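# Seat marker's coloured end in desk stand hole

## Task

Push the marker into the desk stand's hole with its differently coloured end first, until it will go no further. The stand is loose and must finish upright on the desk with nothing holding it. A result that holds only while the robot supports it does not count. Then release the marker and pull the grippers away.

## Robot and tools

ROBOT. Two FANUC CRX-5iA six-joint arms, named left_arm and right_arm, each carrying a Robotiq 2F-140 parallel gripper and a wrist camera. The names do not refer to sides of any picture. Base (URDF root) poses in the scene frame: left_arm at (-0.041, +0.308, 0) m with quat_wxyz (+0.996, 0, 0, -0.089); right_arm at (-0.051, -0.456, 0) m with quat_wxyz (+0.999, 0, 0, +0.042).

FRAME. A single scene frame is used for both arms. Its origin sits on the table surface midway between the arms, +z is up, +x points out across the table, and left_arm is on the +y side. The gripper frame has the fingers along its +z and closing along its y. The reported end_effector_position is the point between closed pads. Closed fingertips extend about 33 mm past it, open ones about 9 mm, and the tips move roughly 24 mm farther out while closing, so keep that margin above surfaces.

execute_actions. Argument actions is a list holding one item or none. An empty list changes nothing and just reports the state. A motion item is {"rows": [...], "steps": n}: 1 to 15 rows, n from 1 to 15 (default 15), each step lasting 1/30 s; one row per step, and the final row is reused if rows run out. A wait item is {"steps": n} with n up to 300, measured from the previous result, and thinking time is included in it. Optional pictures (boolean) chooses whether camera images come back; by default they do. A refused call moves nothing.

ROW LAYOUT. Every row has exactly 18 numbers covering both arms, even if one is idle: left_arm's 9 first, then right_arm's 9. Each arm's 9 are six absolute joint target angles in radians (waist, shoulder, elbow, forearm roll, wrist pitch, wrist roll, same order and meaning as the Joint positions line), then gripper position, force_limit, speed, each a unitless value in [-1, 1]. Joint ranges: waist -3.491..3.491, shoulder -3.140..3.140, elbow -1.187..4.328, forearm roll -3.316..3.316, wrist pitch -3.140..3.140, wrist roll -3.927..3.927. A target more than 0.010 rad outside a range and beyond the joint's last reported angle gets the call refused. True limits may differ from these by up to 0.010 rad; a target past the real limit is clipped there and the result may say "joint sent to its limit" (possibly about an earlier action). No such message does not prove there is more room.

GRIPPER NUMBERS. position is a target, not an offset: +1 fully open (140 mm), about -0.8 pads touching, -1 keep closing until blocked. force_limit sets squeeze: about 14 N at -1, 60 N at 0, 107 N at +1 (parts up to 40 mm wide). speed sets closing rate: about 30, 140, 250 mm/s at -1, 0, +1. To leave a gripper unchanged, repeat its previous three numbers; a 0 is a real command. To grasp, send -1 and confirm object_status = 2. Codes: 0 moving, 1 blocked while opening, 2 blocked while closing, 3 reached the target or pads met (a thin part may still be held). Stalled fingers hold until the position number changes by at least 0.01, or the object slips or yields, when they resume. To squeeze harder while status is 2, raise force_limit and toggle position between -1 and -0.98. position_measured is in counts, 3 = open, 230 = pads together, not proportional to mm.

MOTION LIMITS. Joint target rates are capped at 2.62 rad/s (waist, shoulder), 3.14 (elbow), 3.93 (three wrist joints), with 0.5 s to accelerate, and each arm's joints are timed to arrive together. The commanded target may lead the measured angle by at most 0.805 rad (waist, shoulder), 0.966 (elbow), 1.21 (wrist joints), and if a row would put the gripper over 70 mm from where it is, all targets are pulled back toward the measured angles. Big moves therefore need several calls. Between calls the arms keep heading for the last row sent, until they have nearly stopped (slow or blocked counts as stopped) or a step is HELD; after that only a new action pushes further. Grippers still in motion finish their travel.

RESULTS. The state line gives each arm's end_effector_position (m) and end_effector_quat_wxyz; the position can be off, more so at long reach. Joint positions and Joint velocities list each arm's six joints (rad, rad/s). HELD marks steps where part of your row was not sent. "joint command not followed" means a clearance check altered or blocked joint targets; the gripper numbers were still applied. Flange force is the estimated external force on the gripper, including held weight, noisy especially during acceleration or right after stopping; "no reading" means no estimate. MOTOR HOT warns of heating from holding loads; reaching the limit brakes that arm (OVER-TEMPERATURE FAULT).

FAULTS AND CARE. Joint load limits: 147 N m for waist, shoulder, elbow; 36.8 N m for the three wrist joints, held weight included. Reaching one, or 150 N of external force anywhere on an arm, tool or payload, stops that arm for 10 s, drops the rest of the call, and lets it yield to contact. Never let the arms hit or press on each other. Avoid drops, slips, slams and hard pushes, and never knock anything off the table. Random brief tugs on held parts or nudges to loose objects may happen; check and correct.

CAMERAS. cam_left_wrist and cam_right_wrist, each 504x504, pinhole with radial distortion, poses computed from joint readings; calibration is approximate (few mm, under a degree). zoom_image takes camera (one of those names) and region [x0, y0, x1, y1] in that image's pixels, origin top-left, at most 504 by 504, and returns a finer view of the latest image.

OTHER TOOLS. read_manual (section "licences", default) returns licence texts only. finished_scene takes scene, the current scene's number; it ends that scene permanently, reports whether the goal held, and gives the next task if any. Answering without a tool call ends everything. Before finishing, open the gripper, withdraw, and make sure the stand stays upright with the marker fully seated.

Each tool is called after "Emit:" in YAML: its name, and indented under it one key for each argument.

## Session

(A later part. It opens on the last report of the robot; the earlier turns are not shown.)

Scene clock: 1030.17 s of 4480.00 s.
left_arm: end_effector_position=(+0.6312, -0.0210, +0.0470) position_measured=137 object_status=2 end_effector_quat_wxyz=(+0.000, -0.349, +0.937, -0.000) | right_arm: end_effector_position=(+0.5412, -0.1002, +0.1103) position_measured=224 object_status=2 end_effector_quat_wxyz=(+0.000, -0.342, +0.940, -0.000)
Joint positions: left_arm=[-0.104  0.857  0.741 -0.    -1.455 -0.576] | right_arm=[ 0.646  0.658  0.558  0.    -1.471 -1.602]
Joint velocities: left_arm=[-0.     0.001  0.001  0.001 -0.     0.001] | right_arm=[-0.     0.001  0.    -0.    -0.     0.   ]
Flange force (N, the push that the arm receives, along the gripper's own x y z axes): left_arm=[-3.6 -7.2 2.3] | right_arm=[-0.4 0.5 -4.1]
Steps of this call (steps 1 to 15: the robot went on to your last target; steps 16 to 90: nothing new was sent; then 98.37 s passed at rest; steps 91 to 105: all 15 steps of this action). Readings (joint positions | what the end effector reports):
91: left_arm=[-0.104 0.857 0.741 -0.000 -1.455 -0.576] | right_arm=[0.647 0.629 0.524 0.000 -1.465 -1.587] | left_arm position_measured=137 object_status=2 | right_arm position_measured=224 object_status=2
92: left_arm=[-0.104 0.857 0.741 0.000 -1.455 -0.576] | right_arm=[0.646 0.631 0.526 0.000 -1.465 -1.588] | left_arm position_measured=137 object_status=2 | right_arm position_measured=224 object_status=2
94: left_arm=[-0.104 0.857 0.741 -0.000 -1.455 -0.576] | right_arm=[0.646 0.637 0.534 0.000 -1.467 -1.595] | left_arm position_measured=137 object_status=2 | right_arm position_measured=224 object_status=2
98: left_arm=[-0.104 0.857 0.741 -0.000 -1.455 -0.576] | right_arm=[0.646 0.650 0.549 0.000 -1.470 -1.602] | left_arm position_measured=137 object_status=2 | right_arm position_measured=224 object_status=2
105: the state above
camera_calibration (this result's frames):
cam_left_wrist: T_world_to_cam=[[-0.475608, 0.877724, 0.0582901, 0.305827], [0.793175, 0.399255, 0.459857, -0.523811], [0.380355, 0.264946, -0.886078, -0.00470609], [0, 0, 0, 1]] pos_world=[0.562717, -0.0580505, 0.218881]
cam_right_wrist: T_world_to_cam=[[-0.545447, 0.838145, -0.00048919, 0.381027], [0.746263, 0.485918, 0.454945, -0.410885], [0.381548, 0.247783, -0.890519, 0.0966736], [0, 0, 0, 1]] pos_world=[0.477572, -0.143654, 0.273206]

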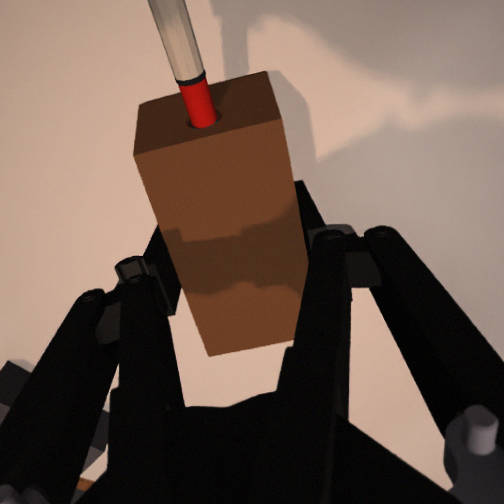

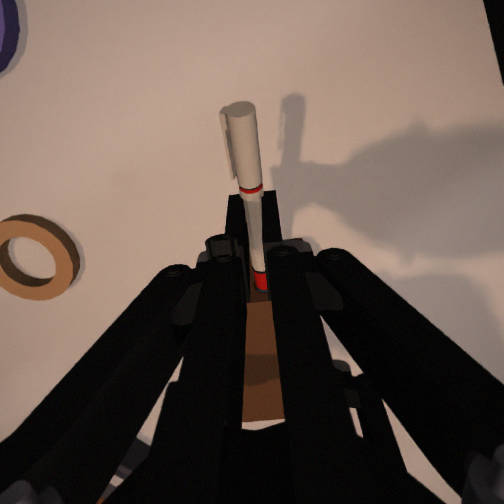

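Emit:
execute_actions:
  actions: []

Scene clock: 1058.23 s of 4480.00 s.
left_arm: end_effector_position=(+0.6311, -0.0210, +0.0470) position_measured=137 object_status=2 end_effector_quat_wxyz=(+0.000, -0.349, +0.937, -0.000) | right_arm: end_effector_position=(+0.5412, -0.1001, +0.1102) position_measured=224 object_status=2 end_effector_quat_wxyz=(-0.000, -0.342, +0.940, -0.000)
Joint positions: left_arm=[-0.104  0.857  0.741  0.    -1.455 -0.576] | right_arm=[ 0.646  0.658  0.559 -0.    -1.471 -1.602]
Joint velocities: left_arm=[ 0.001  0.001 -0.001  0.002  0.001  0.   ] | right_arm=[ 0.    -0.001 -0.     0.001  0.    -0.   ]
Flange force (N, the push that the arm receives, along the gripper's own x y z axes): left_arm=[-2.1 -2.9 1.8] | right_arm=[-0.6 0.6 -4.4]
Steps of this call (steps 1 to 15: the robot went on to your last target; steps 16 to 90: nothing new was sent; then 25.07 s passed at rest). Readings (joint positions | what the end effector reports):
1: left_arm=[-0.104 0.857 0.741 -0.000 -1.455 -0.576] | right_arm=[0.646 0.658 0.558 0.000 -1.471 -1.602] | left_arm position_measured=137 object_status=2 | right_arm position_measured=224 object_status=2
2: left_arm=[-0.104 0.857 0.741 -0.000 -1.455 -0.576] | right_arm=[0.646 0.658 0.558 0.000 -1.471 -1.602] | left_arm position_measured=137 object_status=2 | right_arm position_measured=224 object_status=2
4: left_arm=[-0.104 0.857 0.741 0.000 -1.455 -0.576] | right_arm=[0.646 0.658 0.558 0.000 -1.471 -1.602] | left_arm position_measured=137 object_status=2 | right_arm position_measured=224 object_status=2
8: left_arm=[-0.104 0.857 0.741 0.000 -1.455 -0.576] | right_arm=[0.646 0.658 0.559 0.000 -1.471 -1.602] | left_arm position_measured=137 object_status=2 | right_arm position_measured=224 object_status=2
90: the state above
All arms were judged still, so your last target was given up. Only a new action makes them travel on or press farther. Fingers that are still opening or closing keep moving.
camera_calibration (this result's frames):
cam_left_wrist: T_world_to_cam=[[-0.475549, 0.877752, 0.0583522, 0.305792], [0.793256, 0.399207, 0.45976, -0.523793], [0.380261, 0.264927, -0.886124, -0.004606], [0, 0, 0, 1]] pos_world=[0.562672, -0.0580879, 0.218894]
cam_right_wrist: T_world_to_cam=[[-0.545442, 0.838148, -0.000454408, 0.381008], [0.746286, 0.485908, 0.454918, -0.410884], [0.38151, 0.247793, -0.890533, 0.0966724], [0, 0, 0, 1]] pos_world=[0.477573, -0.143644, 0.273182]

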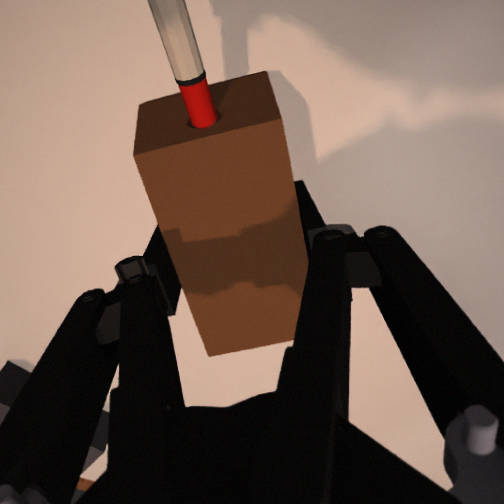

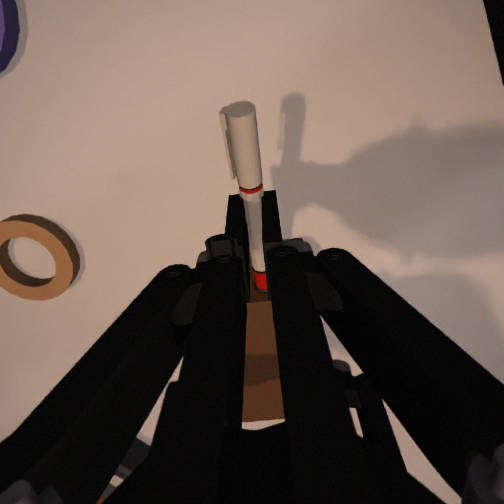

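Emit:
execute_actions:
  actions:
    - {"rows": [[-0.1037,0.8574,0.7413,0,-1.4547,-0.5758,-1,0.5,-0.3,0.6463,0.6606,0.5619,0,-1.4720,-1.6016,-1,1,-0.3],[-0.1037,0.8574,0.7413,0,-1.4547,-0.5758,-1,0.5,-0.3,0.6463,0.6634,0.5653,0,-1.4727,-1.6016,-1,1,-0.3],[-0.1037,0.8574,0.7413,0,-1.4547,-0.5758,-1,0.5,-0.3,0.6462,0.6661,0.5686,0,-1.4733,-1.6015,-1,1,-0.3],[-0.1037,0.8574,0.7413,0,-1.4547,-0.5758,-1,0.5,-0.3,0.6462,0.6689,0.5720,0,-1.4739,-1.6015,-1,1,-0.3],[-0.1037,0.8574,0.7413,0,-1.4547,-0.5758,-1,0.5,-0.3,0.6462,0.6716,0.5754,0,-1.4746,-1.6015,-1,1,-0.3],[-0.1037,0.8574,0.7413,0,-1.4547,-0.5758,-1,0.5,-0.3,0.6462,0.6744,0.5788,0,-1.4752,-1.6015,-1,1,-0.3],[-0.1037,0.8574,0.7413,0,-1.4547,-0.5758,-1,0.5,-0.3,0.6461,0.6771,0.5821,0,-1.4758,-1.6014,-1,1,-0.3],[-0.1037,0.8574,0.7413,0,-1.4547,-0.5758,-1,0.5,-0.3,0.6461,0.6799,0.5855,0,-1.4765,-1.6014,-1,1,-0.3],[-0.1037,0.8574,0.7413,0,-1.4547,-0.5758,-1,0.5,-0.3,0.6461,0.6826,0.5889,0,-1.4771,-1.6014,-1,1,-0.3]], "steps": 15}

Scene clock: 1155.27 s of 4480.00 s.
left_arm: end_effector_position=(+0.6311, -0.0210, +0.0470) position_measured=137 object_status=2 end_effector_quat_wxyz=(+0.000, -0.349, +0.937, -0.000) | right_arm: end_effector_position=(+0.5441, -0.0976, +0.1084) position_measured=224 object_status=2 end_effector_quat_wxyz=(-0.000, -0.342, +0.940, +0.000)
Joint positions: left_arm=[-0.104  0.857  0.741  0.    -1.455 -0.576] | right_arm=[ 0.646  0.67   0.573 -0.    -1.474 -1.602]
Joint velocities: left_arm=[-0.002 -0.001  0.001  0.001  0.     0.001] | right_arm=[-0.    -0.001 -0.     0.    -0.    -0.   ]
Flange force (N, the push that the arm receives, along the gripper's own x y z axes): left_arm=[-1.4 -4.3 2.0] | right_arm=[-2.4 0.0 -4.9]
A step of this action was HELD (marked below), so the robot has no last target. An arm can still carry out its HELD step.
Steps of this call (steps 1 to 90: nothing new was sent; then 93.53 s passed at rest; steps 91 to 105: all 15 steps of this action). Readings (joint positions | what the end effector reports):
91: left_arm=[-0.104 0.857 0.741 0.000 -1.455 -0.576] | right_arm=[0.646 0.658 0.559 -0.000 -1.471 -1.602] | left_arm position_measured=137 object_status=2 | right_arm position_measured=224 object_status=2
92: left_arm=[-0.104 0.857 0.741 0.000 -1.455 -0.576] | right_arm=[0.646 0.659 0.560 -0.000 -1.471 -1.602] | left_arm position_measured=137 object_status=2 | right_arm position_measured=224 object_status=2
94: left_arm=[-0.104 0.857 0.741 0.000 -1.455 -0.576] | right_arm=[0.646 0.664 0.566 -0.000 -1.473 -1.602] | left_arm position_measured=137 object_status=2 | right_arm position_measured=224 object_status=2
97: left_arm=[-0.104 0.857 0.741 0.000 -1.455 -0.576] | right_arm=[0.646 0.670 0.573 -0.000 -1.474 -1.602] | left_arm position_measured=137 object_status=2 | right_arm position_measured=224 object_status=2 HELD
98: left_arm=[-0.104 0.857 0.741 0.000 -1.455 -0.576] | right_arm=[0.646 0.670 0.573 -0.000 -1.474 -1.602] | left_arm position_measured=137 object_status=2 | right_arm position_measured=224 object_status=2 HELD
99: left_arm=[-0.104 0.857 0.741 0.000 -1.455 -0.576] | right_arm=[0.646 0.670 0.573 -0.000 -1.474 -1.602] | left_arm position_measured=137 object_status=2 | right_arm position_measured=224 object_status=2 HELD
100: left_arm=[-0.104 0.857 0.741 0.000 -1.455 -0.576] | right_arm=[0.646 0.670 0.573 -0.000 -1.474 -1.602] | left_arm position_measured=137 object_status=2 | right_arm position_measured=224 object_status=2 HELD
101: left_arm=[-0.104 0.857 0.741 0.000 -1.455 -0.576] | right_arm=[0.646 0.670 0.573 -0.000 -1.474 -1.602] | left_arm position_measured=137 object_status=2 | right_arm position_measured=224 object_status=2 HELD
102: left_arm=[-0.104 0.857 0.741 0.000 -1.455 -0.576] | right_arm=[0.646 0.670 0.573 -0.000 -1.474 -1.602] | left_arm position_measured=137 object_status=2 | right_arm position_measured=224 object_status=2 HELD
103: left_arm=[-0.104 0.857 0.741 0.000 -1.455 -0.576] | right_arm=[0.646 0.670 0.573 -0.000 -1.474 -1.602] | left_arm position_measured=137 object_status=2 | right_arm position_measured=224 object_status=2 HELD
104: left_arm=[-0.104 0.857 0.741 0.000 -1.455 -0.576] | right_arm=[0.646 0.670 0.573 -0.000 -1.474 -1.602] | left_arm position_measured=137 object_status=2 | right_arm position_measured=224 object_status=2 HELD
105: the state above HELD
joint command not followed: on one or more control steps a check withheld the commanded joint targets of the right arm, and it was not sent them on those steps. On the call's last step the targets were still withheld.
cause: the commanded joint targets would bring a part of the robot too close to another arm (a part of this arm just beyond joint 6 (wrist roll) and a part of the other arm just beyond its joint 5 (wrist pitch)); next, command targets that bring no part of the robot closer to that arm.
camera_calibration (this result's frames):
cam_left_wrist: T_world_to_cam=[[-0.475538, 0.877758, 0.0583523, 0.305791], [0.793261, 0.399196, 0.45976, -0.523789], [0.380264, 0.264922, -0.886124, -0.00460421], [0, 0, 0, 1]] pos_world=[0.562667, -0.0580958, 0.218894]
cam_right_wrist: T_world_to_cam=[[-0.545355, 0.838205, -0.000343708, 0.38038], [0.74641, 0.485817, 0.454812, -0.413518], [0.381392, 0.247777, -0.890588, 0.0933427], [0, 0, 0, 1]] pos_world=[0.480496, -0.14107, 0.271334]

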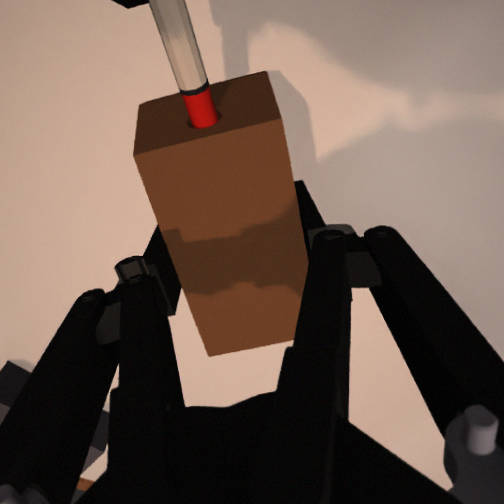

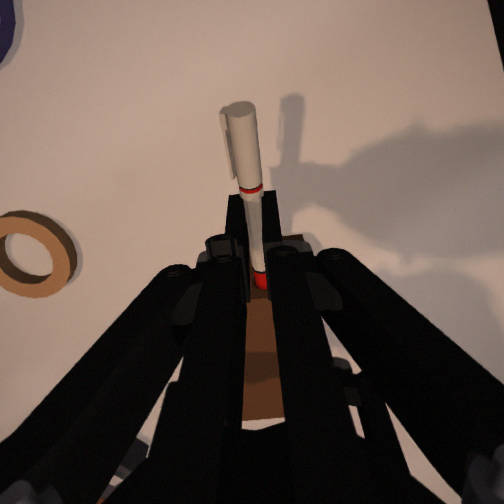

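Emit:
execute_actions:
  actions:
    - {"rows": [[-0.1037,0.8574,0.7413,0,-1.4547,-0.5758,0.35,0.5,0,0.6462,0.6700,0.5734,0,-1.4742,-1.6015,-1,1,-0.3]], "steps": 10}
  pictures: false

Emit:
execute_actions:
  actions:
    - {"rows": [[-0.0762,0.8940,0.8050,0,-1.4818,-0.6033,0.35,0.5,0,0.6462,0.6700,0.5734,0,-1.4742,-1.6015,-1,1,-0.3],[-0.0762,0.8940,0.8050,0,-1.4818,-0.6033,0.35,0.5,0,0.6462,0.6700,0.5734,0,-1.4742,-1.6015,-1,1,-0.3],[-0.0762,0.8940,0.8050,0,-1.4818,-0.6033,0.35,0.5,0,0.6462,0.6700,0.5734,0,-1.4742,-1.6015,-1,1,-0.3],[-0.0762,0.8940,0.8050,0,-1.4818,-0.6033,0.35,0.5,0,0.6462,0.6700,0.5734,0,-1.4742,-1.6015,-1,1,-0.3],[-0.04865,0.9319,0.8714,0,-1.5103,-0.6308,0.35,0.5,0,0.6462,0.6700,0.5734,0,-1.4742,-1.6015,-1,1,-0.3]], "steps": 15}

Scene clock: 1275.60 s of 4480.00 s.
left_arm: end_effector_position=(+0.6311, -0.0210, +0.0470) position_measured=85 object_status=0 end_effector_quat_wxyz=(+0.000, -0.349, +0.937, +0.000) | right_arm: end_effector_position=(+0.5442, -0.0975, +0.1084) position_measured=224 object_status=2 end_effector_quat_wxyz=(+0.000, -0.342, +0.940, +0.000)
Joint positions: left_arm=[-0.104  0.857  0.741 -0.    -1.455 -0.576] | right_arm=[ 0.646  0.67   0.573 -0.    -1.474 -1.602]
Joint velocities: left_arm=[-0.001  0.    -0.001 -0.001  0.     0.   ] | right_arm=[ 0. -0.  0. -0. -0. -0.]
Flange force (N, the push that the arm receives, along the gripper's own x y z axes): left_arm=[-2.0 -3.4 -2.0] | right_arm=[-2.3 -0.3 -3.5]
Steps of this call (steps 1 to 90: nothing new was sent; then 117.00 s passed at rest; steps 91 to 100: all 10 steps of this action). Readings (joint positions | what the end effector reports):
91: left_arm=[-0.104 0.857 0.741 0.000 -1.455 -0.576] | right_arm=[0.646 0.670 0.573 -0.000 -1.474 -1.602] | left_arm position_measured=137 object_status=0 | right_arm position_measured=224 object_status=2
92: left_arm=[-0.104 0.857 0.741 -0.000 -1.455 -0.576] | right_arm=[0.646 0.670 0.573 -0.000 -1.474 -1.602] | left_arm position_measured=137 object_status=0 | right_arm position_measured=224 object_status=2
94: left_arm=[-0.104 0.857 0.741 -0.000 -1.455 -0.576] | right_arm=[0.646 0.670 0.573 -0.000 -1.474 -1.602] | left_arm position_measured=119 object_status=0 | right_arm position_measured=224 object_status=2
98: left_arm=[-0.104 0.857 0.741 -0.000 -1.455 -0.576] | right_arm=[0.646 0.670 0.573 -0.000 -1.474 -1.602] | left_arm position_measured=89 object_status=0 | right_arm position_measured=224 object_status=2
100: the state above

Scene clock: 1276.10 s of 4480.00 s.
left_arm: end_effector_position=(+0.6689, +0.0119, +0.0469) position_measured=85 object_status=3 end_effector_quat_wxyz=(-0.000, -0.350, +0.937, +0.000) | right_arm: end_effector_position=(+0.5442, -0.0975, +0.1084) position_measured=224 object_status=2 end_effector_quat_wxyz=(-0.000, -0.342, +0.940, +0.000)
Joint positions: left_arm=[-0.048  0.932  0.871 -0.    -1.51  -0.631] | right_arm=[ 0.646  0.67   0.573 -0.    -1.474 -1.601]
Joint velocities: left_arm=[ 0.001  0.001 -0.    -0.001  0.    -0.   ] | right_arm=[ 0.    -0.     0.     0.001 -0.     0.   ]
Flange force (N, the push that the arm receives, along the gripper's own x y z axes): left_arm=[-5.6 -2.6 -2.5] | right_arm=[-1.9 -0.3 -3.8]
Steps of this call (steps 1 to 15: all 15 steps of this action). Readings (joint positions | what the end effector reports):
1: left_arm=[-0.104 0.857 0.741 -0.000 -1.455 -0.576] | right_arm=[0.646 0.670 0.573 -0.000 -1.474 -1.602] | left_arm position_measured=85 object_status=0 | right_arm position_measured=224 object_status=2
2: left_arm=[-0.103 0.859 0.744 -0.000 -1.456 -0.577] | right_arm=[0.646 0.670 0.573 -0.000 -1.474 -1.602] | left_arm position_measured=85 object_status=0 | right_arm position_measured=224 object_status=2
4: left_arm=[-0.092 0.874 0.771 -0.000 -1.467 -0.589] | right_arm=[0.646 0.670 0.573 -0.000 -1.474 -1.602] | left_arm position_measured=85 object_status=3 | right_arm position_measured=224 object_status=2
8: left_arm=[-0.059 0.918 0.847 -0.000 -1.500 -0.621] | right_arm=[0.646 0.670 0.573 -0.000 -1.474 -1.602] | left_arm position_measured=85 object_status=3 | right_arm position_measured=224 object_status=2
15: the state above
camera_calibration (this result's frames):
cam_left_wrist: T_world_to_cam=[[-0.47576, 0.877629, 0.0584812, 0.295046], [0.793229, 0.399378, 0.459657, -0.566832], [0.380052, 0.265075, -0.886169, -0.0276563], [0, 0, 0, 1]] pos_world=[0.60051, -0.0252301, 0.218786]
cam_right_wrist: T_world_to_cam=[[-0.545449, 0.838144, -0.000451732, 0.38046], [0.746282, 0.485912, 0.454921, -0.413577], [0.381509, 0.247799, -0.890532, 0.093209], [0, 0, 0, 1]] pos_world=[0.480607, -0.141015, 0.271322]

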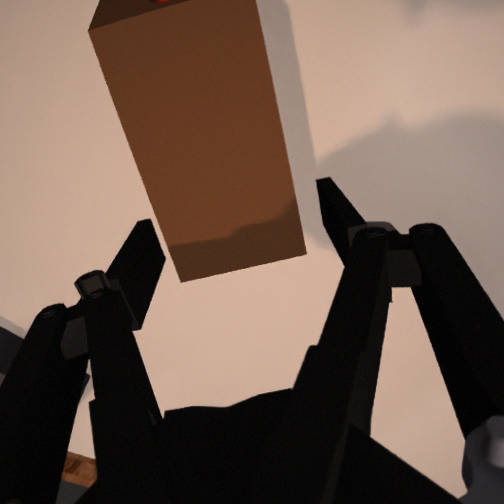

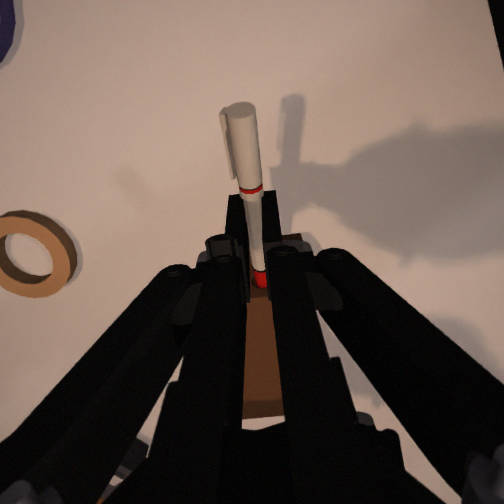

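Emit:
execute_actions:
  actions:
    - {"rows": [[-0.04865,0.9319,0.8714,0,-1.5103,-0.6308,-1,0.5,-0.4,0.6462,0.6700,0.5734,0,-1.4742,-1.6015,-1,1,-0.3]], "steps": 15}
  pictures: false

Emit:
execute_actions:
  actions:
    - {"rows": [[-0.04865,0.9319,0.8714,0,-1.5103,-0.6308,-1,0.5,-0.4,0.6462,0.6742,0.5786,0,-1.4752,-1.6015,-1,1,-0.3],[-0.04865,0.9319,0.8714,0,-1.5103,-0.6308,-1,0.5,-0.4,0.6461,0.6784,0.5837,0,-1.4761,-1.6014,-1,1,-0.3],[-0.04865,0.9319,0.8714,0,-1.5103,-0.6308,-1,0.5,-0.4,0.6461,0.6826,0.5889,0,-1.4771,-1.6014,-1,1,-0.3],[-0.04865,0.9319,0.8714,0,-1.5103,-0.6308,-1,0.5,-0.4,0.6461,0.6868,0.5942,0,-1.4782,-1.6014,-1,1,-0.3],[-0.04865,0.9319,0.8714,0,-1.5103,-0.6308,-1,0.5,-0.4,0.6460,0.6910,0.5994,0,-1.4792,-1.6013,-1,1,-0.3],[-0.04865,0.9319,0.8714,0,-1.5103,-0.6308,-1,0.5,-0.4,0.6460,0.6952,0.6047,0,-1.4803,-1.6013,-1,1,-0.3],[-0.04865,0.9319,0.8714,0,-1.5103,-0.6308,-1,0.5,-0.4,0.6460,0.6993,0.6100,0,-1.4815,-1.6013,-1,1,-0.3],[-0.04865,0.9319,0.8714,0,-1.5103,-0.6308,-1,0.5,-0.4,0.6459,0.7035,0.6152,0,-1.4825,-1.6012,-1,1,-0.3],[-0.04865,0.9319,0.8714,0,-1.5103,-0.6308,-1,0.5,-0.4,0.6459,0.7077,0.6205,0,-1.4836,-1.6012,-1,1,-0.3]], "steps": 15}

Scene clock: 1311.77 s of 4480.00 s.
left_arm: end_effector_position=(+0.6689, +0.0117, +0.0471) position_measured=137 object_status=0 end_effector_quat_wxyz=(+0.000, -0.349, +0.937, -0.000) | right_arm: end_effector_position=(+0.5442, -0.0975, +0.1084) position_measured=224 object_status=2 end_effector_quat_wxyz=(-0.000, -0.342, +0.940, -0.000)
Joint positions: left_arm=[-0.049  0.932  0.871  0.    -1.51  -0.631] | right_arm=[ 0.646  0.67   0.573  0.    -1.474 -1.601]
Joint velocities: left_arm=[-0.     0.001  0.    -0.001  0.     0.   ] | right_arm=[ 0.     0.     0.    -0.001 -0.    -0.   ]
Flange force (N, the push that the arm receives, along the gripper's own x y z axes): left_arm=[-5.4 -6.8 -7.8] | right_arm=[-0.8 0.1 -3.1]
Steps of this call (steps 1 to 15: the robot went on to your last target; steps 16 to 90: nothing new was sent; then 32.17 s passed at rest; steps 91 to 105: all 15 steps of this action). Readings (joint positions | what the end effector reports):
91: left_arm=[-0.049 0.932 0.871 0.000 -1.510 -0.631] | right_arm=[0.646 0.670 0.573 0.000 -1.474 -1.601] | left_arm position_measured=85 object_status=0 | right_arm position_measured=224 object_status=2
92: left_arm=[-0.049 0.932 0.871 0.000 -1.510 -0.631] | right_arm=[0.646 0.670 0.573 0.000 -1.474 -1.601] | left_arm position_measured=87 object_status=0 | right_arm position_measured=224 object_status=2
94: left_arm=[-0.049 0.932 0.871 0.000 -1.510 -0.631] | right_arm=[0.646 0.670 0.573 0.000 -1.474 -1.601] | left_arm position_measured=97 object_status=0 | right_arm position_measured=224 object_status=2
98: left_arm=[-0.049 0.932 0.871 0.000 -1.510 -0.631] | right_arm=[0.646 0.670 0.573 0.000 -1.474 -1.601] | left_arm position_measured=118 object_status=0 | right_arm position_measured=224 object_status=2
105: the state above

Scene clock: 1312.27 s of 4480.00 s.
left_arm: end_effector_position=(+0.6690, +0.0117, +0.0471) position_measured=137 object_status=2 end_effector_quat_wxyz=(+0.000, -0.349, +0.937, -0.000) | right_arm: end_effector_position=(+0.5535, -0.0895, +0.1026) position_measured=224 object_status=2 end_effector_quat_wxyz=(+0.000, -0.342, +0.940, -0.000)
Joint positions: left_arm=[-0.049  0.932  0.871  0.    -1.51  -0.631] | right_arm=[ 0.646  0.708  0.62   0.    -1.484 -1.601]
Joint velocities: left_arm=[-0.004 -0.001 -0.     0.    -0.     0.001] | right_arm=[-0.    -0.     0.001  0.     0.     0.   ]
Flange force (N, the push that the arm receives, along the gripper's own x y z axes): left_arm=[-4.4 -6.9 -8.5] | right_arm=[-1.0 -0.2 -3.4]
Steps of this call (steps 1 to 15: all 15 steps of this action). Readings (joint positions | what the end effector reports):
1: left_arm=[-0.049 0.932 0.871 0.000 -1.510 -0.631] | right_arm=[0.646 0.670 0.573 0.000 -1.474 -1.601] | left_arm position_measured=137 object_status=0 | right_arm position_measured=224 object_status=2
2: left_arm=[-0.049 0.932 0.871 0.000 -1.510 -0.631] | right_arm=[0.646 0.672 0.576 0.000 -1.475 -1.601] | left_arm position_measured=137 object_status=2 | right_arm position_measured=224 object_status=2
4: left_arm=[-0.049 0.932 0.871 0.000 -1.510 -0.631] | right_arm=[0.646 0.679 0.585 0.000 -1.476 -1.601] | left_arm position_measured=137 object_status=2 | right_arm position_measured=224 object_status=2
8: left_arm=[-0.049 0.932 0.871 0.000 -1.510 -0.631] | right_arm=[0.646 0.696 0.605 0.000 -1.481 -1.601] | left_arm position_measured=137 object_status=2 | right_arm position_measured=224 object_status=2
15: the state above
camera_calibration (this result's frames):
cam_left_wrist: T_world_to_cam=[[-0.475603, 0.877731, 0.0582175, 0.295102], [0.793153, 0.399271, 0.45988, -0.566844], [0.380407, 0.264896, -0.88607, -0.0276565], [0, 0, 0, 1]] pos_world=[0.600466, -0.0253694, 0.218995]
cam_right_wrist: T_world_to_cam=[[-0.545441, 0.838149, -0.000491121, 0.378825], [0.746257, 0.485908, 0.454965, -0.421772], [0.381567, 0.24779, -0.890509, 0.0825206], [0, 0, 0, 1]] pos_world=[0.48989, -0.133018, 0.265563]

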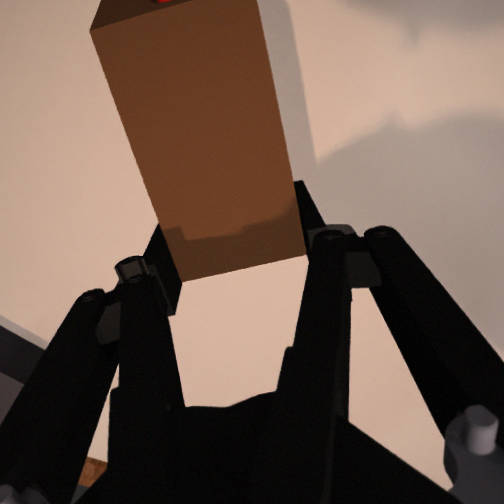

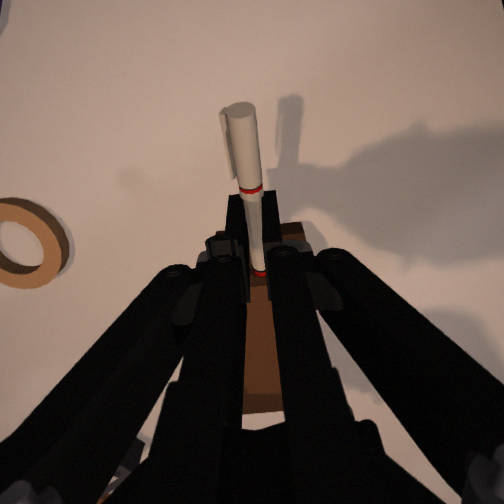

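Emit:
execute_actions:
  actions:
    - {"rows": [[-0.04865,0.9319,0.8714,0,-1.5103,-0.6308,-1,0.5,-0.4,0.6459,0.7120,0.6260,0,-1.4848,-1.6012,-1,1,-0.3],[-0.04865,0.9319,0.8714,0,-1.5103,-0.6308,-1,0.5,-0.4,0.6458,0.7162,0.6315,0,-1.4861,-1.6011,-1,1,-0.3],[-0.04865,0.9319,0.8714,0,-1.5103,-0.6308,-1,0.5,-0.4,0.6458,0.7205,0.6370,0,-1.4873,-1.6011,-1,1,-0.3],[-0.04865,0.9319,0.8714,0,-1.5103,-0.6308,-1,0.5,-0.4,0.6458,0.7248,0.6424,0,-1.4884,-1.6011,-1,1,-0.3],[-0.04865,0.9319,0.8714,0,-1.5103,-0.6308,-1,0.5,-0.4,0.6457,0.7290,0.6479,0,-1.4897,-1.6010,-1,1,-0.3],[-0.04865,0.9319,0.8714,0,-1.5103,-0.6308,-1,0.5,-0.4,0.6457,0.7333,0.6534,0,-1.4909,-1.6010,-1,1,-0.3],[-0.04865,0.9319,0.8714,0,-1.5103,-0.6308,-1,0.5,-0.4,0.6457,0.7376,0.6591,0,-1.4923,-1.6010,-1,1,-0.3],[-0.04865,0.9319,0.8714,0,-1.5103,-0.6308,-1,0.5,-0.4,0.6456,0.7419,0.6648,0,-1.4937,-1.6009,-1,1,-0.3],[-0.04865,0.9319,0.8714,0,-1.5103,-0.6308,-1,0.5,-0.4,0.6456,0.7463,0.6705,0,-1.4950,-1.6009,-1,1,-0.3],[-0.04865,0.9319,0.8714,0,-1.5103,-0.6308,-1,0.5,-0.4,0.6456,0.7506,0.6761,0,-1.4963,-1.6009,-1,1,-0.3],[-0.04865,0.9319,0.8714,0,-1.5103,-0.6308,-1,0.5,-0.4,0.6455,0.7549,0.6818,0,-1.4977,-1.6008,-1,1,-0.3],[-0.04865,0.9319,0.8714,0,-1.5103,-0.6308,-1,0.5,-0.4,0.6455,0.7592,0.6875,0,-1.4991,-1.6008,-1,1,-0.3]], "steps": 15}

Scene clock: 1346.47 s of 4480.00 s.
left_arm: end_effector_position=(+0.6689, +0.0117, +0.0470) position_measured=137 object_status=2 end_effector_quat_wxyz=(-0.000, -0.349, +0.937, +0.000) | right_arm: end_effector_position=(+0.5579, -0.0860, +0.0990) position_measured=224 object_status=2 end_effector_quat_wxyz=(-0.003, -0.342, +0.940, -0.001)
Joint positions: left_arm=[-0.049  0.932  0.871  0.    -1.51  -0.631] | right_arm=[ 0.646  0.733  0.653  0.    -1.498 -1.601]
Joint velocities: left_arm=[-0.001  0.001  0.001 -0.001 -0.001 -0.   ] | right_arm=[ 0.  0.  0. -0. -0.  0.]
Flange force (N, the push that the arm receives, along the gripper's own x y z axes): left_arm=[-35.9 -6.0 -9.5] | right_arm=[71.0 -0.6 -42.5]
TORQUE FAULT: the external load on joint 5 (wrist pitch) of the right arm reached its load limit, and that arm stopped for 10 seconds. A torque fault stops only its own arm. That arm's remaining commands of this call were not run. That arm holds where it stopped, with its grip as last carried out, and accepts commands again: back off and push less far. That arm stops again, at the same cost, whenever a joint's load reaches its limit.
The stop of the right arm began at step 99 of this call (marked STOPPED below). From that step on that arm followed nothing that you had sent. 7 of its steps, steps kept back included, did not run and will not run. Nothing is kept back now, and the robot has no last target.
Steps of this call (steps 1 to 15: the robot went on to your last target; steps 16 to 90: nothing new was sent; then 20.90 s passed at rest; steps 91 to 105: all 15 steps of this action; steps 106 to 399: the stop continued). Readings (joint positions | what the end effector reports):
91: left_arm=[-0.049 0.932 0.871 -0.000 -1.510 -0.631] | right_arm=[0.646 0.708 0.621 -0.000 -1.484 -1.601] | left_arm position_measured=137 object_status=2 | right_arm position_measured=224 object_status=2
92: left_arm=[-0.049 0.932 0.871 0.000 -1.510 -0.631] | right_arm=[0.646 0.709 0.623 -0.000 -1.484 -1.601] | left_arm position_measured=137 object_status=2 | right_arm position_measured=224 object_status=2
94: left_arm=[-0.049 0.932 0.871 -0.000 -1.510 -0.631] | right_arm=[0.646 0.717 0.632 -0.000 -1.486 -1.601] | left_arm position_measured=137 object_status=2 | right_arm position_measured=224 object_status=2
98: left_arm=[-0.049 0.932 0.871 -0.001 -1.510 -0.631] | right_arm=[0.646 0.733 0.654 -0.000 -1.493 -1.601] | left_arm position_measured=137 object_status=2 | right_arm position_measured=224 object_status=2
99: left_arm=[-0.049 0.932 0.871 -0.001 -1.510 -0.631] | right_arm=[0.646 0.734 0.653 0.000 -1.498 -1.601] | left_arm position_measured=137 object_status=2 | right_arm position_measured=224 object_status=2 STOPPED (the right arm)
399: the state above
camera_calibration (this result's frames):
cam_left_wrist: T_world_to_cam=[[-0.475591, 0.877728, 0.0583632, 0.295058], [0.793241, 0.399241, 0.459755, -0.566809], [0.380239, 0.264951, -0.886126, -0.0276421], [0, 0, 0, 1]] pos_world=[0.600454, -0.0253629, 0.218879]
cam_right_wrist: T_world_to_cam=[[-0.545352, 0.838205, -0.00169534, 0.378335], [0.748522, 0.487911, 0.449063, -0.425672], [0.377235, 0.243629, -0.893498, 0.0791166], [0, 0, 0, 1]] pos_world=[0.495105, -0.128708, 0.262486]

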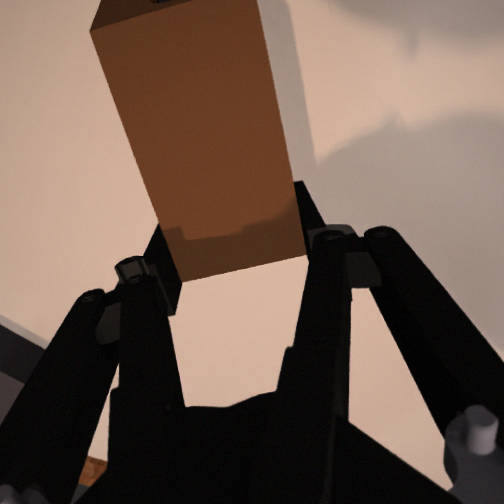

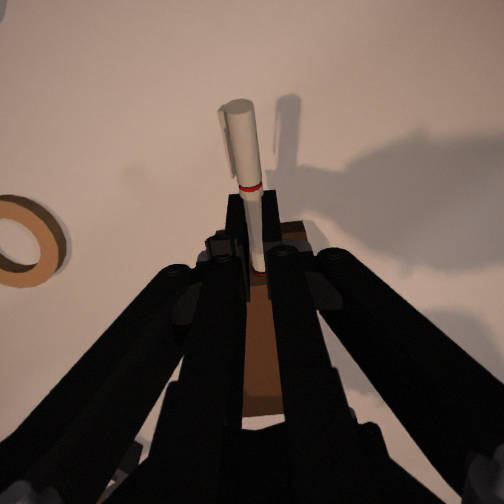

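Emit:
execute_actions:
  actions:
    - {"rows": [[-0.04865,0.9319,0.8714,0,-1.5103,-0.6308,-1,0.5,-0.4,0.6457,0.733,0.653,0,-1.4988,-1.601,-0.2,1,-0.5]], "steps": 15}

Scene clock: 1364.47 s of 4480.00 s.
left_arm: end_effector_position=(+0.6689, +0.0117, +0.0470) position_measured=137 object_status=2 end_effector_quat_wxyz=(-0.000, -0.349, +0.937, +0.000) | right_arm: end_effector_position=(+0.5575, -0.0862, +0.0988) position_measured=162 object_status=0 end_effector_quat_wxyz=(-0.004, -0.342, +0.940, -0.001)
Joint positions: left_arm=[-0.049  0.932  0.871  0.    -1.51  -0.631] | right_arm=[ 0.646  0.733  0.653 -0.    -1.499 -1.601]
Joint velocities: left_arm=[ 0.    -0.    -0.002  0.     0.001 -0.001] | right_arm=[ 0. -0. -0.  0. -0. -0.]
Flange force (N, the push that the arm receives, along the gripper's own x y z axes): left_arm=[-2.4 -5.3 -13.1] | right_arm=[-0.6 0.2 -3.4]
Steps of this call (steps 1 to 90: nothing new was sent; then 14.50 s passed at rest; steps 91 to 105: all 15 steps of this action). Readings (joint positions | what the end effector reports):
91: left_arm=[-0.049 0.932 0.871 -0.000 -1.510 -0.631] | right_arm=[0.646 0.733 0.653 0.000 -1.498 -1.601] | left_arm position_measured=137 object_status=2 | right_arm position_measured=224 object_status=0
92: left_arm=[-0.049 0.932 0.871 -0.000 -1.510 -0.631] | right_arm=[0.646 0.733 0.653 0.000 -1.498 -1.601] | left_arm position_measured=137 object_status=2 | right_arm position_measured=224 object_status=0
94: left_arm=[-0.049 0.932 0.871 0.000 -1.510 -0.631] | right_arm=[0.646 0.733 0.653 -0.000 -1.496 -1.601] | left_arm position_measured=137 object_status=2 | right_arm position_measured=213 object_status=0
98: left_arm=[-0.049 0.932 0.871 0.000 -1.511 -0.631] | right_arm=[0.646 0.733 0.653 -0.000 -1.499 -1.601] | left_arm position_measured=137 object_status=2 | right_arm position_measured=195 object_status=0
105: the state above
camera_calibration (this result's frames):
cam_left_wrist: T_world_to_cam=[[-0.475585, 0.877728, 0.0584238, 0.29503], [0.793302, 0.399244, 0.459648, -0.566807], [0.38012, 0.264949, -0.886178, -0.0275428], [0, 0, 0, 1]] pos_world=[0.60043, -0.0253639, 0.218887]
cam_right_wrist: T_world_to_cam=[[-0.54545, 0.838142, -0.00166024, 0.378277], [0.748982, 0.488313, 0.447856, -0.42523], [0.376178, 0.24304, -0.894104, 0.0797526], [0, 0, 0, 1]] pos_world=[0.494819, -0.128787, 0.262377]

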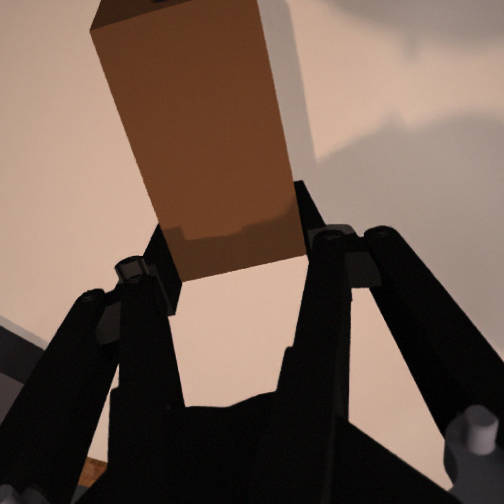

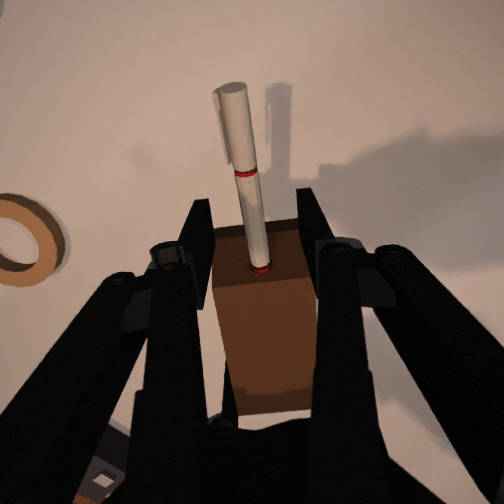

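Emit:
zoom_image:
  camera: "cam_right_wrist"
  region: [180, 60, 340, 320]

Region (180, 60, 340, 320) of cam_right_wrist's 504x504 image, scaled by 1.938, with more detail than that image has; it fills the left 310 columns of this view, and the rest is white.

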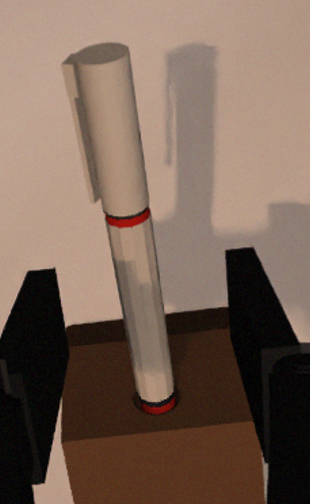

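Emit:
execute_actions:
  actions:
    - {"rows": [[-0.04865,0.9319,0.8714,0,-1.5103,-0.6308,0.35,0.5,-0.2,0.6457,0.7163,0.7915,0,-1.6460,-1.601,-0.2,1,-0.5]], "steps": 12}
  pictures: false

Emit:
execute_actions:
  actions:
    - {"rows": [[-0.04865,0.9322,0.9953,0,-1.6340,-0.6308,0.35,0.5,-0.2,0.381,0.4467,0.4507,0,-1.5748,-0.465,-0.2,1,-0.5]], "steps": 10}
  pictures: false

Emit:
execute_actions:
  actions:
    - {"rows": [[0.2,0.3,0.3,0,-1.5708,-0.6308,0.35,0.5,-0.2,0.381,0.4467,0.4507,0,-1.5748,-0.465,-0.2,1,-0.5]], "steps": 15}
  pictures: false

Emit:
execute_actions:
  actions:
    - {"steps": 15}

Scene clock: 1406.90 s of 4480.00 s.
left_arm: end_effector_position=(+0.6689, +0.0117, +0.0468) position_measured=85 object_status=0 end_effector_quat_wxyz=(-0.000, -0.349, +0.937, +0.000) | right_arm: end_effector_position=(+0.5558, -0.0876, +0.1699) position_measured=154 object_status=3 end_effector_quat_wxyz=(-0.000, -0.342, +0.940, -0.000)
Joint positions: left_arm=[-0.049  0.932  0.871 -0.    -1.51  -0.631] | right_arm=[ 0.646  0.716  0.791  0.    -1.646 -1.601]
Joint velocities: left_arm=[-0.002 -0.002 -0.001 -0.001  0.001 -0.001] | right_arm=[ 0.     0.     0.009  0.    -0.004 -0.   ]
Flange force (N, the push that the arm receives, along the gripper's own x y z axes): left_arm=[-2.3 -1.7 -1.2] | right_arm=[2.8 1.9 -0.1]
Steps of this call (steps 1 to 15: the robot went on to your last target; steps 16 to 90: nothing new was sent; then 39.03 s passed at rest; steps 91 to 102: all 12 steps of this action). Readings (joint positions | what the end effector reports):
91: left_arm=[-0.049 0.932 0.871 -0.000 -1.510 -0.631] | right_arm=[0.646 0.733 0.653 -0.000 -1.499 -1.601] | left_arm position_measured=137 object_status=0 | right_arm position_measured=154 object_status=3
92: left_arm=[-0.049 0.932 0.871 -0.000 -1.510 -0.631] | right_arm=[0.646 0.733 0.656 -0.000 -1.503 -1.601] | left_arm position_measured=137 object_status=0 | right_arm position_measured=154 object_status=3
94: left_arm=[-0.049 0.932 0.871 -0.000 -1.510 -0.631] | right_arm=[0.646 0.730 0.683 0.000 -1.531 -1.601] | left_arm position_measured=122 object_status=0 | right_arm position_measured=154 object_status=3
98: left_arm=[-0.049 0.932 0.871 -0.000 -1.510 -0.631] | right_arm=[0.646 0.717 0.777 0.000 -1.630 -1.601] | left_arm position_measured=96 object_status=0 | right_arm position_measured=154 object_status=3
102: the state above

Scene clock: 1407.23 s of 4480.00 s.
left_arm: end_effector_position=(+0.6690, +0.0116, +0.1003) position_measured=85 object_status=3 end_effector_quat_wxyz=(+0.000, -0.349, +0.937, -0.000) | right_arm: end_effector_position=(+0.5632, -0.1504, +0.1803) position_measured=154 object_status=3 end_effector_quat_wxyz=(+0.000, -0.459, +0.888, +0.000)
Joint positions: left_arm=[-0.049  0.932  0.995  0.    -1.634 -0.631] | right_arm=[ 0.568  0.637  0.689 -0.    -1.622 -1.269]
Joint velocities: left_arm=[-0.001  0.01   0.003 -0.003 -0.015 -0.   ] | right_arm=[-0.42  -0.431 -0.534  0.001  0.105  1.793]
Flange force (N, the push that the arm receives, along the gripper's own x y z axes): left_arm=no reading | right_arm=[4.7 -1.6 -6.7]
Steps of this call (steps 1 to 10: all 10 steps of this action). Readings (joint positions | what the end effector reports):
1: left_arm=[-0.049 0.932 0.871 -0.000 -1.510 -0.631] | right_arm=[0.646 0.716 0.791 0.000 -1.646 -1.601] | left_arm position_measured=85 object_status=0 | right_arm position_measured=154 object_status=3
2: left_arm=[-0.049 0.932 0.874 -0.000 -1.514 -0.631] | right_arm=[0.645 0.716 0.790 0.000 -1.646 -1.597] | left_arm position_measured=85 object_status=0 | right_arm position_measured=154 object_status=3
4: left_arm=[-0.049 0.932 0.901 -0.000 -1.541 -0.631] | right_arm=[0.637 0.708 0.779 -0.000 -1.642 -1.563] | left_arm position_measured=85 object_status=3 | right_arm position_measured=154 object_status=3
8: left_arm=[-0.049 0.932 0.987 0.000 -1.625 -0.631] | right_arm=[0.597 0.667 0.726 -0.000 -1.629 -1.392] | left_arm position_measured=85 object_status=3 | right_arm position_measured=154 object_status=3
10: the state above

Scene clock: 1407.73 s of 4480.00 s.
left_arm: end_effector_position=(+0.6004, +0.1213, +0.1840) position_measured=85 object_status=3 end_effector_quat_wxyz=(+0.001, -0.413, +0.911, -0.000) | right_arm: end_effector_position=(+0.5503, -0.2977, +0.1997) position_measured=154 object_status=3 end_effector_quat_wxyz=(-0.000, -0.703, +0.711, +0.000)
Joint positions: left_arm=[ 0.089  0.581  0.611 -0.    -1.599 -0.631] | right_arm=[ 0.384  0.45   0.454 -0.    -1.576 -0.478]
Joint velocities: left_arm=[ 0.369 -0.934 -1.032 -0.001  0.094  0.001] | right_arm=[-0.098 -0.099 -0.124 -0.     0.024  0.414]
Flange force (N, the push that the arm receives, along the gripper's own x y z axes): left_arm=[-4.8 -5.6 -5.6] | right_arm=[14.3 8.1 -5.0]
Steps of this call (steps 1 to 15: all 15 steps of this action). Readings (joint positions | what the end effector reports):
1: left_arm=[-0.049 0.932 0.995 -0.000 -1.634 -0.631] | right_arm=[0.554 0.623 0.671 -0.000 -1.618 -1.208] | left_arm position_measured=85 object_status=3 | right_arm position_measured=154 object_status=3
2: left_arm=[-0.048 0.930 0.993 -0.000 -1.634 -0.631] | right_arm=[0.540 0.608 0.653 -0.000 -1.615 -1.147] | left_arm position_measured=85 object_status=3 | right_arm position_measured=154 object_status=3
4: left_arm=[-0.040 0.908 0.970 -0.000 -1.632 -0.631] | right_arm=[0.511 0.579 0.617 -0.000 -1.608 -1.024] | left_arm position_measured=85 object_status=3 | right_arm position_measured=154 object_status=3
8: left_arm=[0.003 0.799 0.852 -0.000 -1.621 -0.631] | right_arm=[0.454 0.521 0.543 -0.000 -1.593 -0.777] | left_arm position_measured=85 object_status=3 | right_arm position_measured=154 object_status=3
15: the state above

Scene clock: 1408.23 s of 4480.00 s.
left_arm: end_effector_position=(+0.5130, +0.1908, +0.2202) position_measured=85 object_status=3 end_effector_quat_wxyz=(+0.000, -0.463, +0.886, -0.000) | right_arm: end_effector_position=(+0.5498, -0.2999, +0.2000) position_measured=154 object_status=3 end_effector_quat_wxyz=(-0.000, +0.707, -0.707, -0.000)
Joint positions: left_arm=[ 0.2    0.3    0.3    0.    -1.571 -0.631] | right_arm=[ 0.381  0.447  0.451 -0.    -1.575 -0.465]
Joint velocities: left_arm=[ 0.001 -0.    -0.005 -0.002 -0.    -0.   ] | right_arm=[-0.     0.    -0.     0.001  0.     0.   ]
Flange force (N, the push that the arm receives, along the gripper's own x y z axes): left_arm=[-3.1 -5.8 -3.1] | right_arm=[0.0 -1.0 -3.3]
Steps of this call (steps 1 to 15: the robot went on to your last target). Readings (joint positions | what the end effector reports):
1: left_arm=[0.102 0.549 0.576 -0.000 -1.596 -0.631] | right_arm=[0.382 0.447 0.452 -0.000 -1.575 -0.468] | left_arm position_measured=85 object_status=3 | right_arm position_measured=154 object_status=3
2: left_arm=[0.114 0.518 0.541 -0.000 -1.593 -0.631] | right_arm=[0.381 0.447 0.451 -0.000 -1.575 -0.466] | left_arm position_measured=85 object_status=3 | right_arm position_measured=154 object_status=3
4: left_arm=[0.139 0.454 0.470 -0.000 -1.586 -0.631] | right_arm=[0.381 0.447 0.451 -0.000 -1.575 -0.465] | left_arm position_measured=85 object_status=3 | right_arm position_measured=154 object_status=3
8: left_arm=[0.185 0.338 0.343 -0.000 -1.575 -0.631] | right_arm=[0.381 0.447 0.451 -0.000 -1.575 -0.465] | left_arm position_measured=85 object_status=3 | right_arm position_measured=154 object_status=3
15: the state above
camera_calibration (this result's frames):
cam_left_wrist: T_world_to_cam=[[-0.676921, 0.733747, 0.0582468, 0.184384], [0.670563, 0.582125, 0.459865, -0.566276], [0.303517, 0.35035, -0.886077, 0.160765], [0, 0, 0, 1]] pos_world=[0.455742, 0.138029, 0.39212]
cam_right_wrist: T_world_to_cam=[[-0.992497, 0.122271, -0.000460135, 0.584244], [0.108678, 0.883868, 0.454935, 0.108853], [0.0560321, 0.451472, -0.890524, 0.462839], [0, 0, 0, 1]] pos_world=[0.542097, -0.376607, 0.362917]

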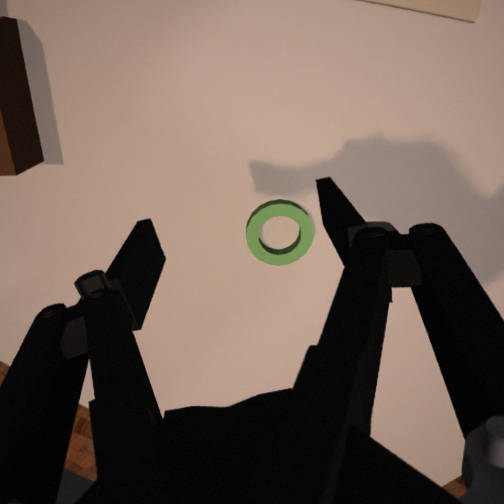

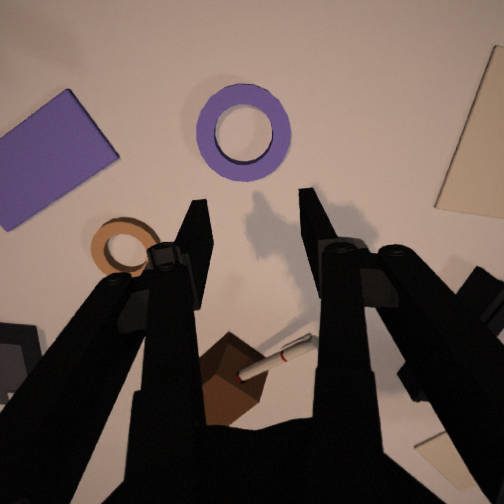

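Emit:
zoom_image:
  camera: "cam_right_wrist"
  region: [190, 310, 340, 440]

Region (190, 310, 340, 440) of cam_right_wrist's 504x504 image, scaled by 3.360, with more detail than that image has; it fills the top 437 rows of this view, and the rest is white.

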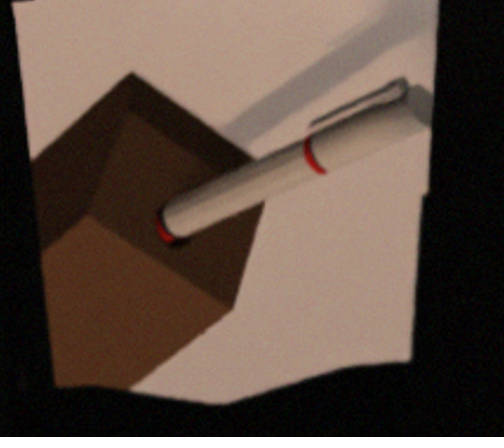

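Emit:
finished_scene:
  scene: 1

The scene is finished: the task was done.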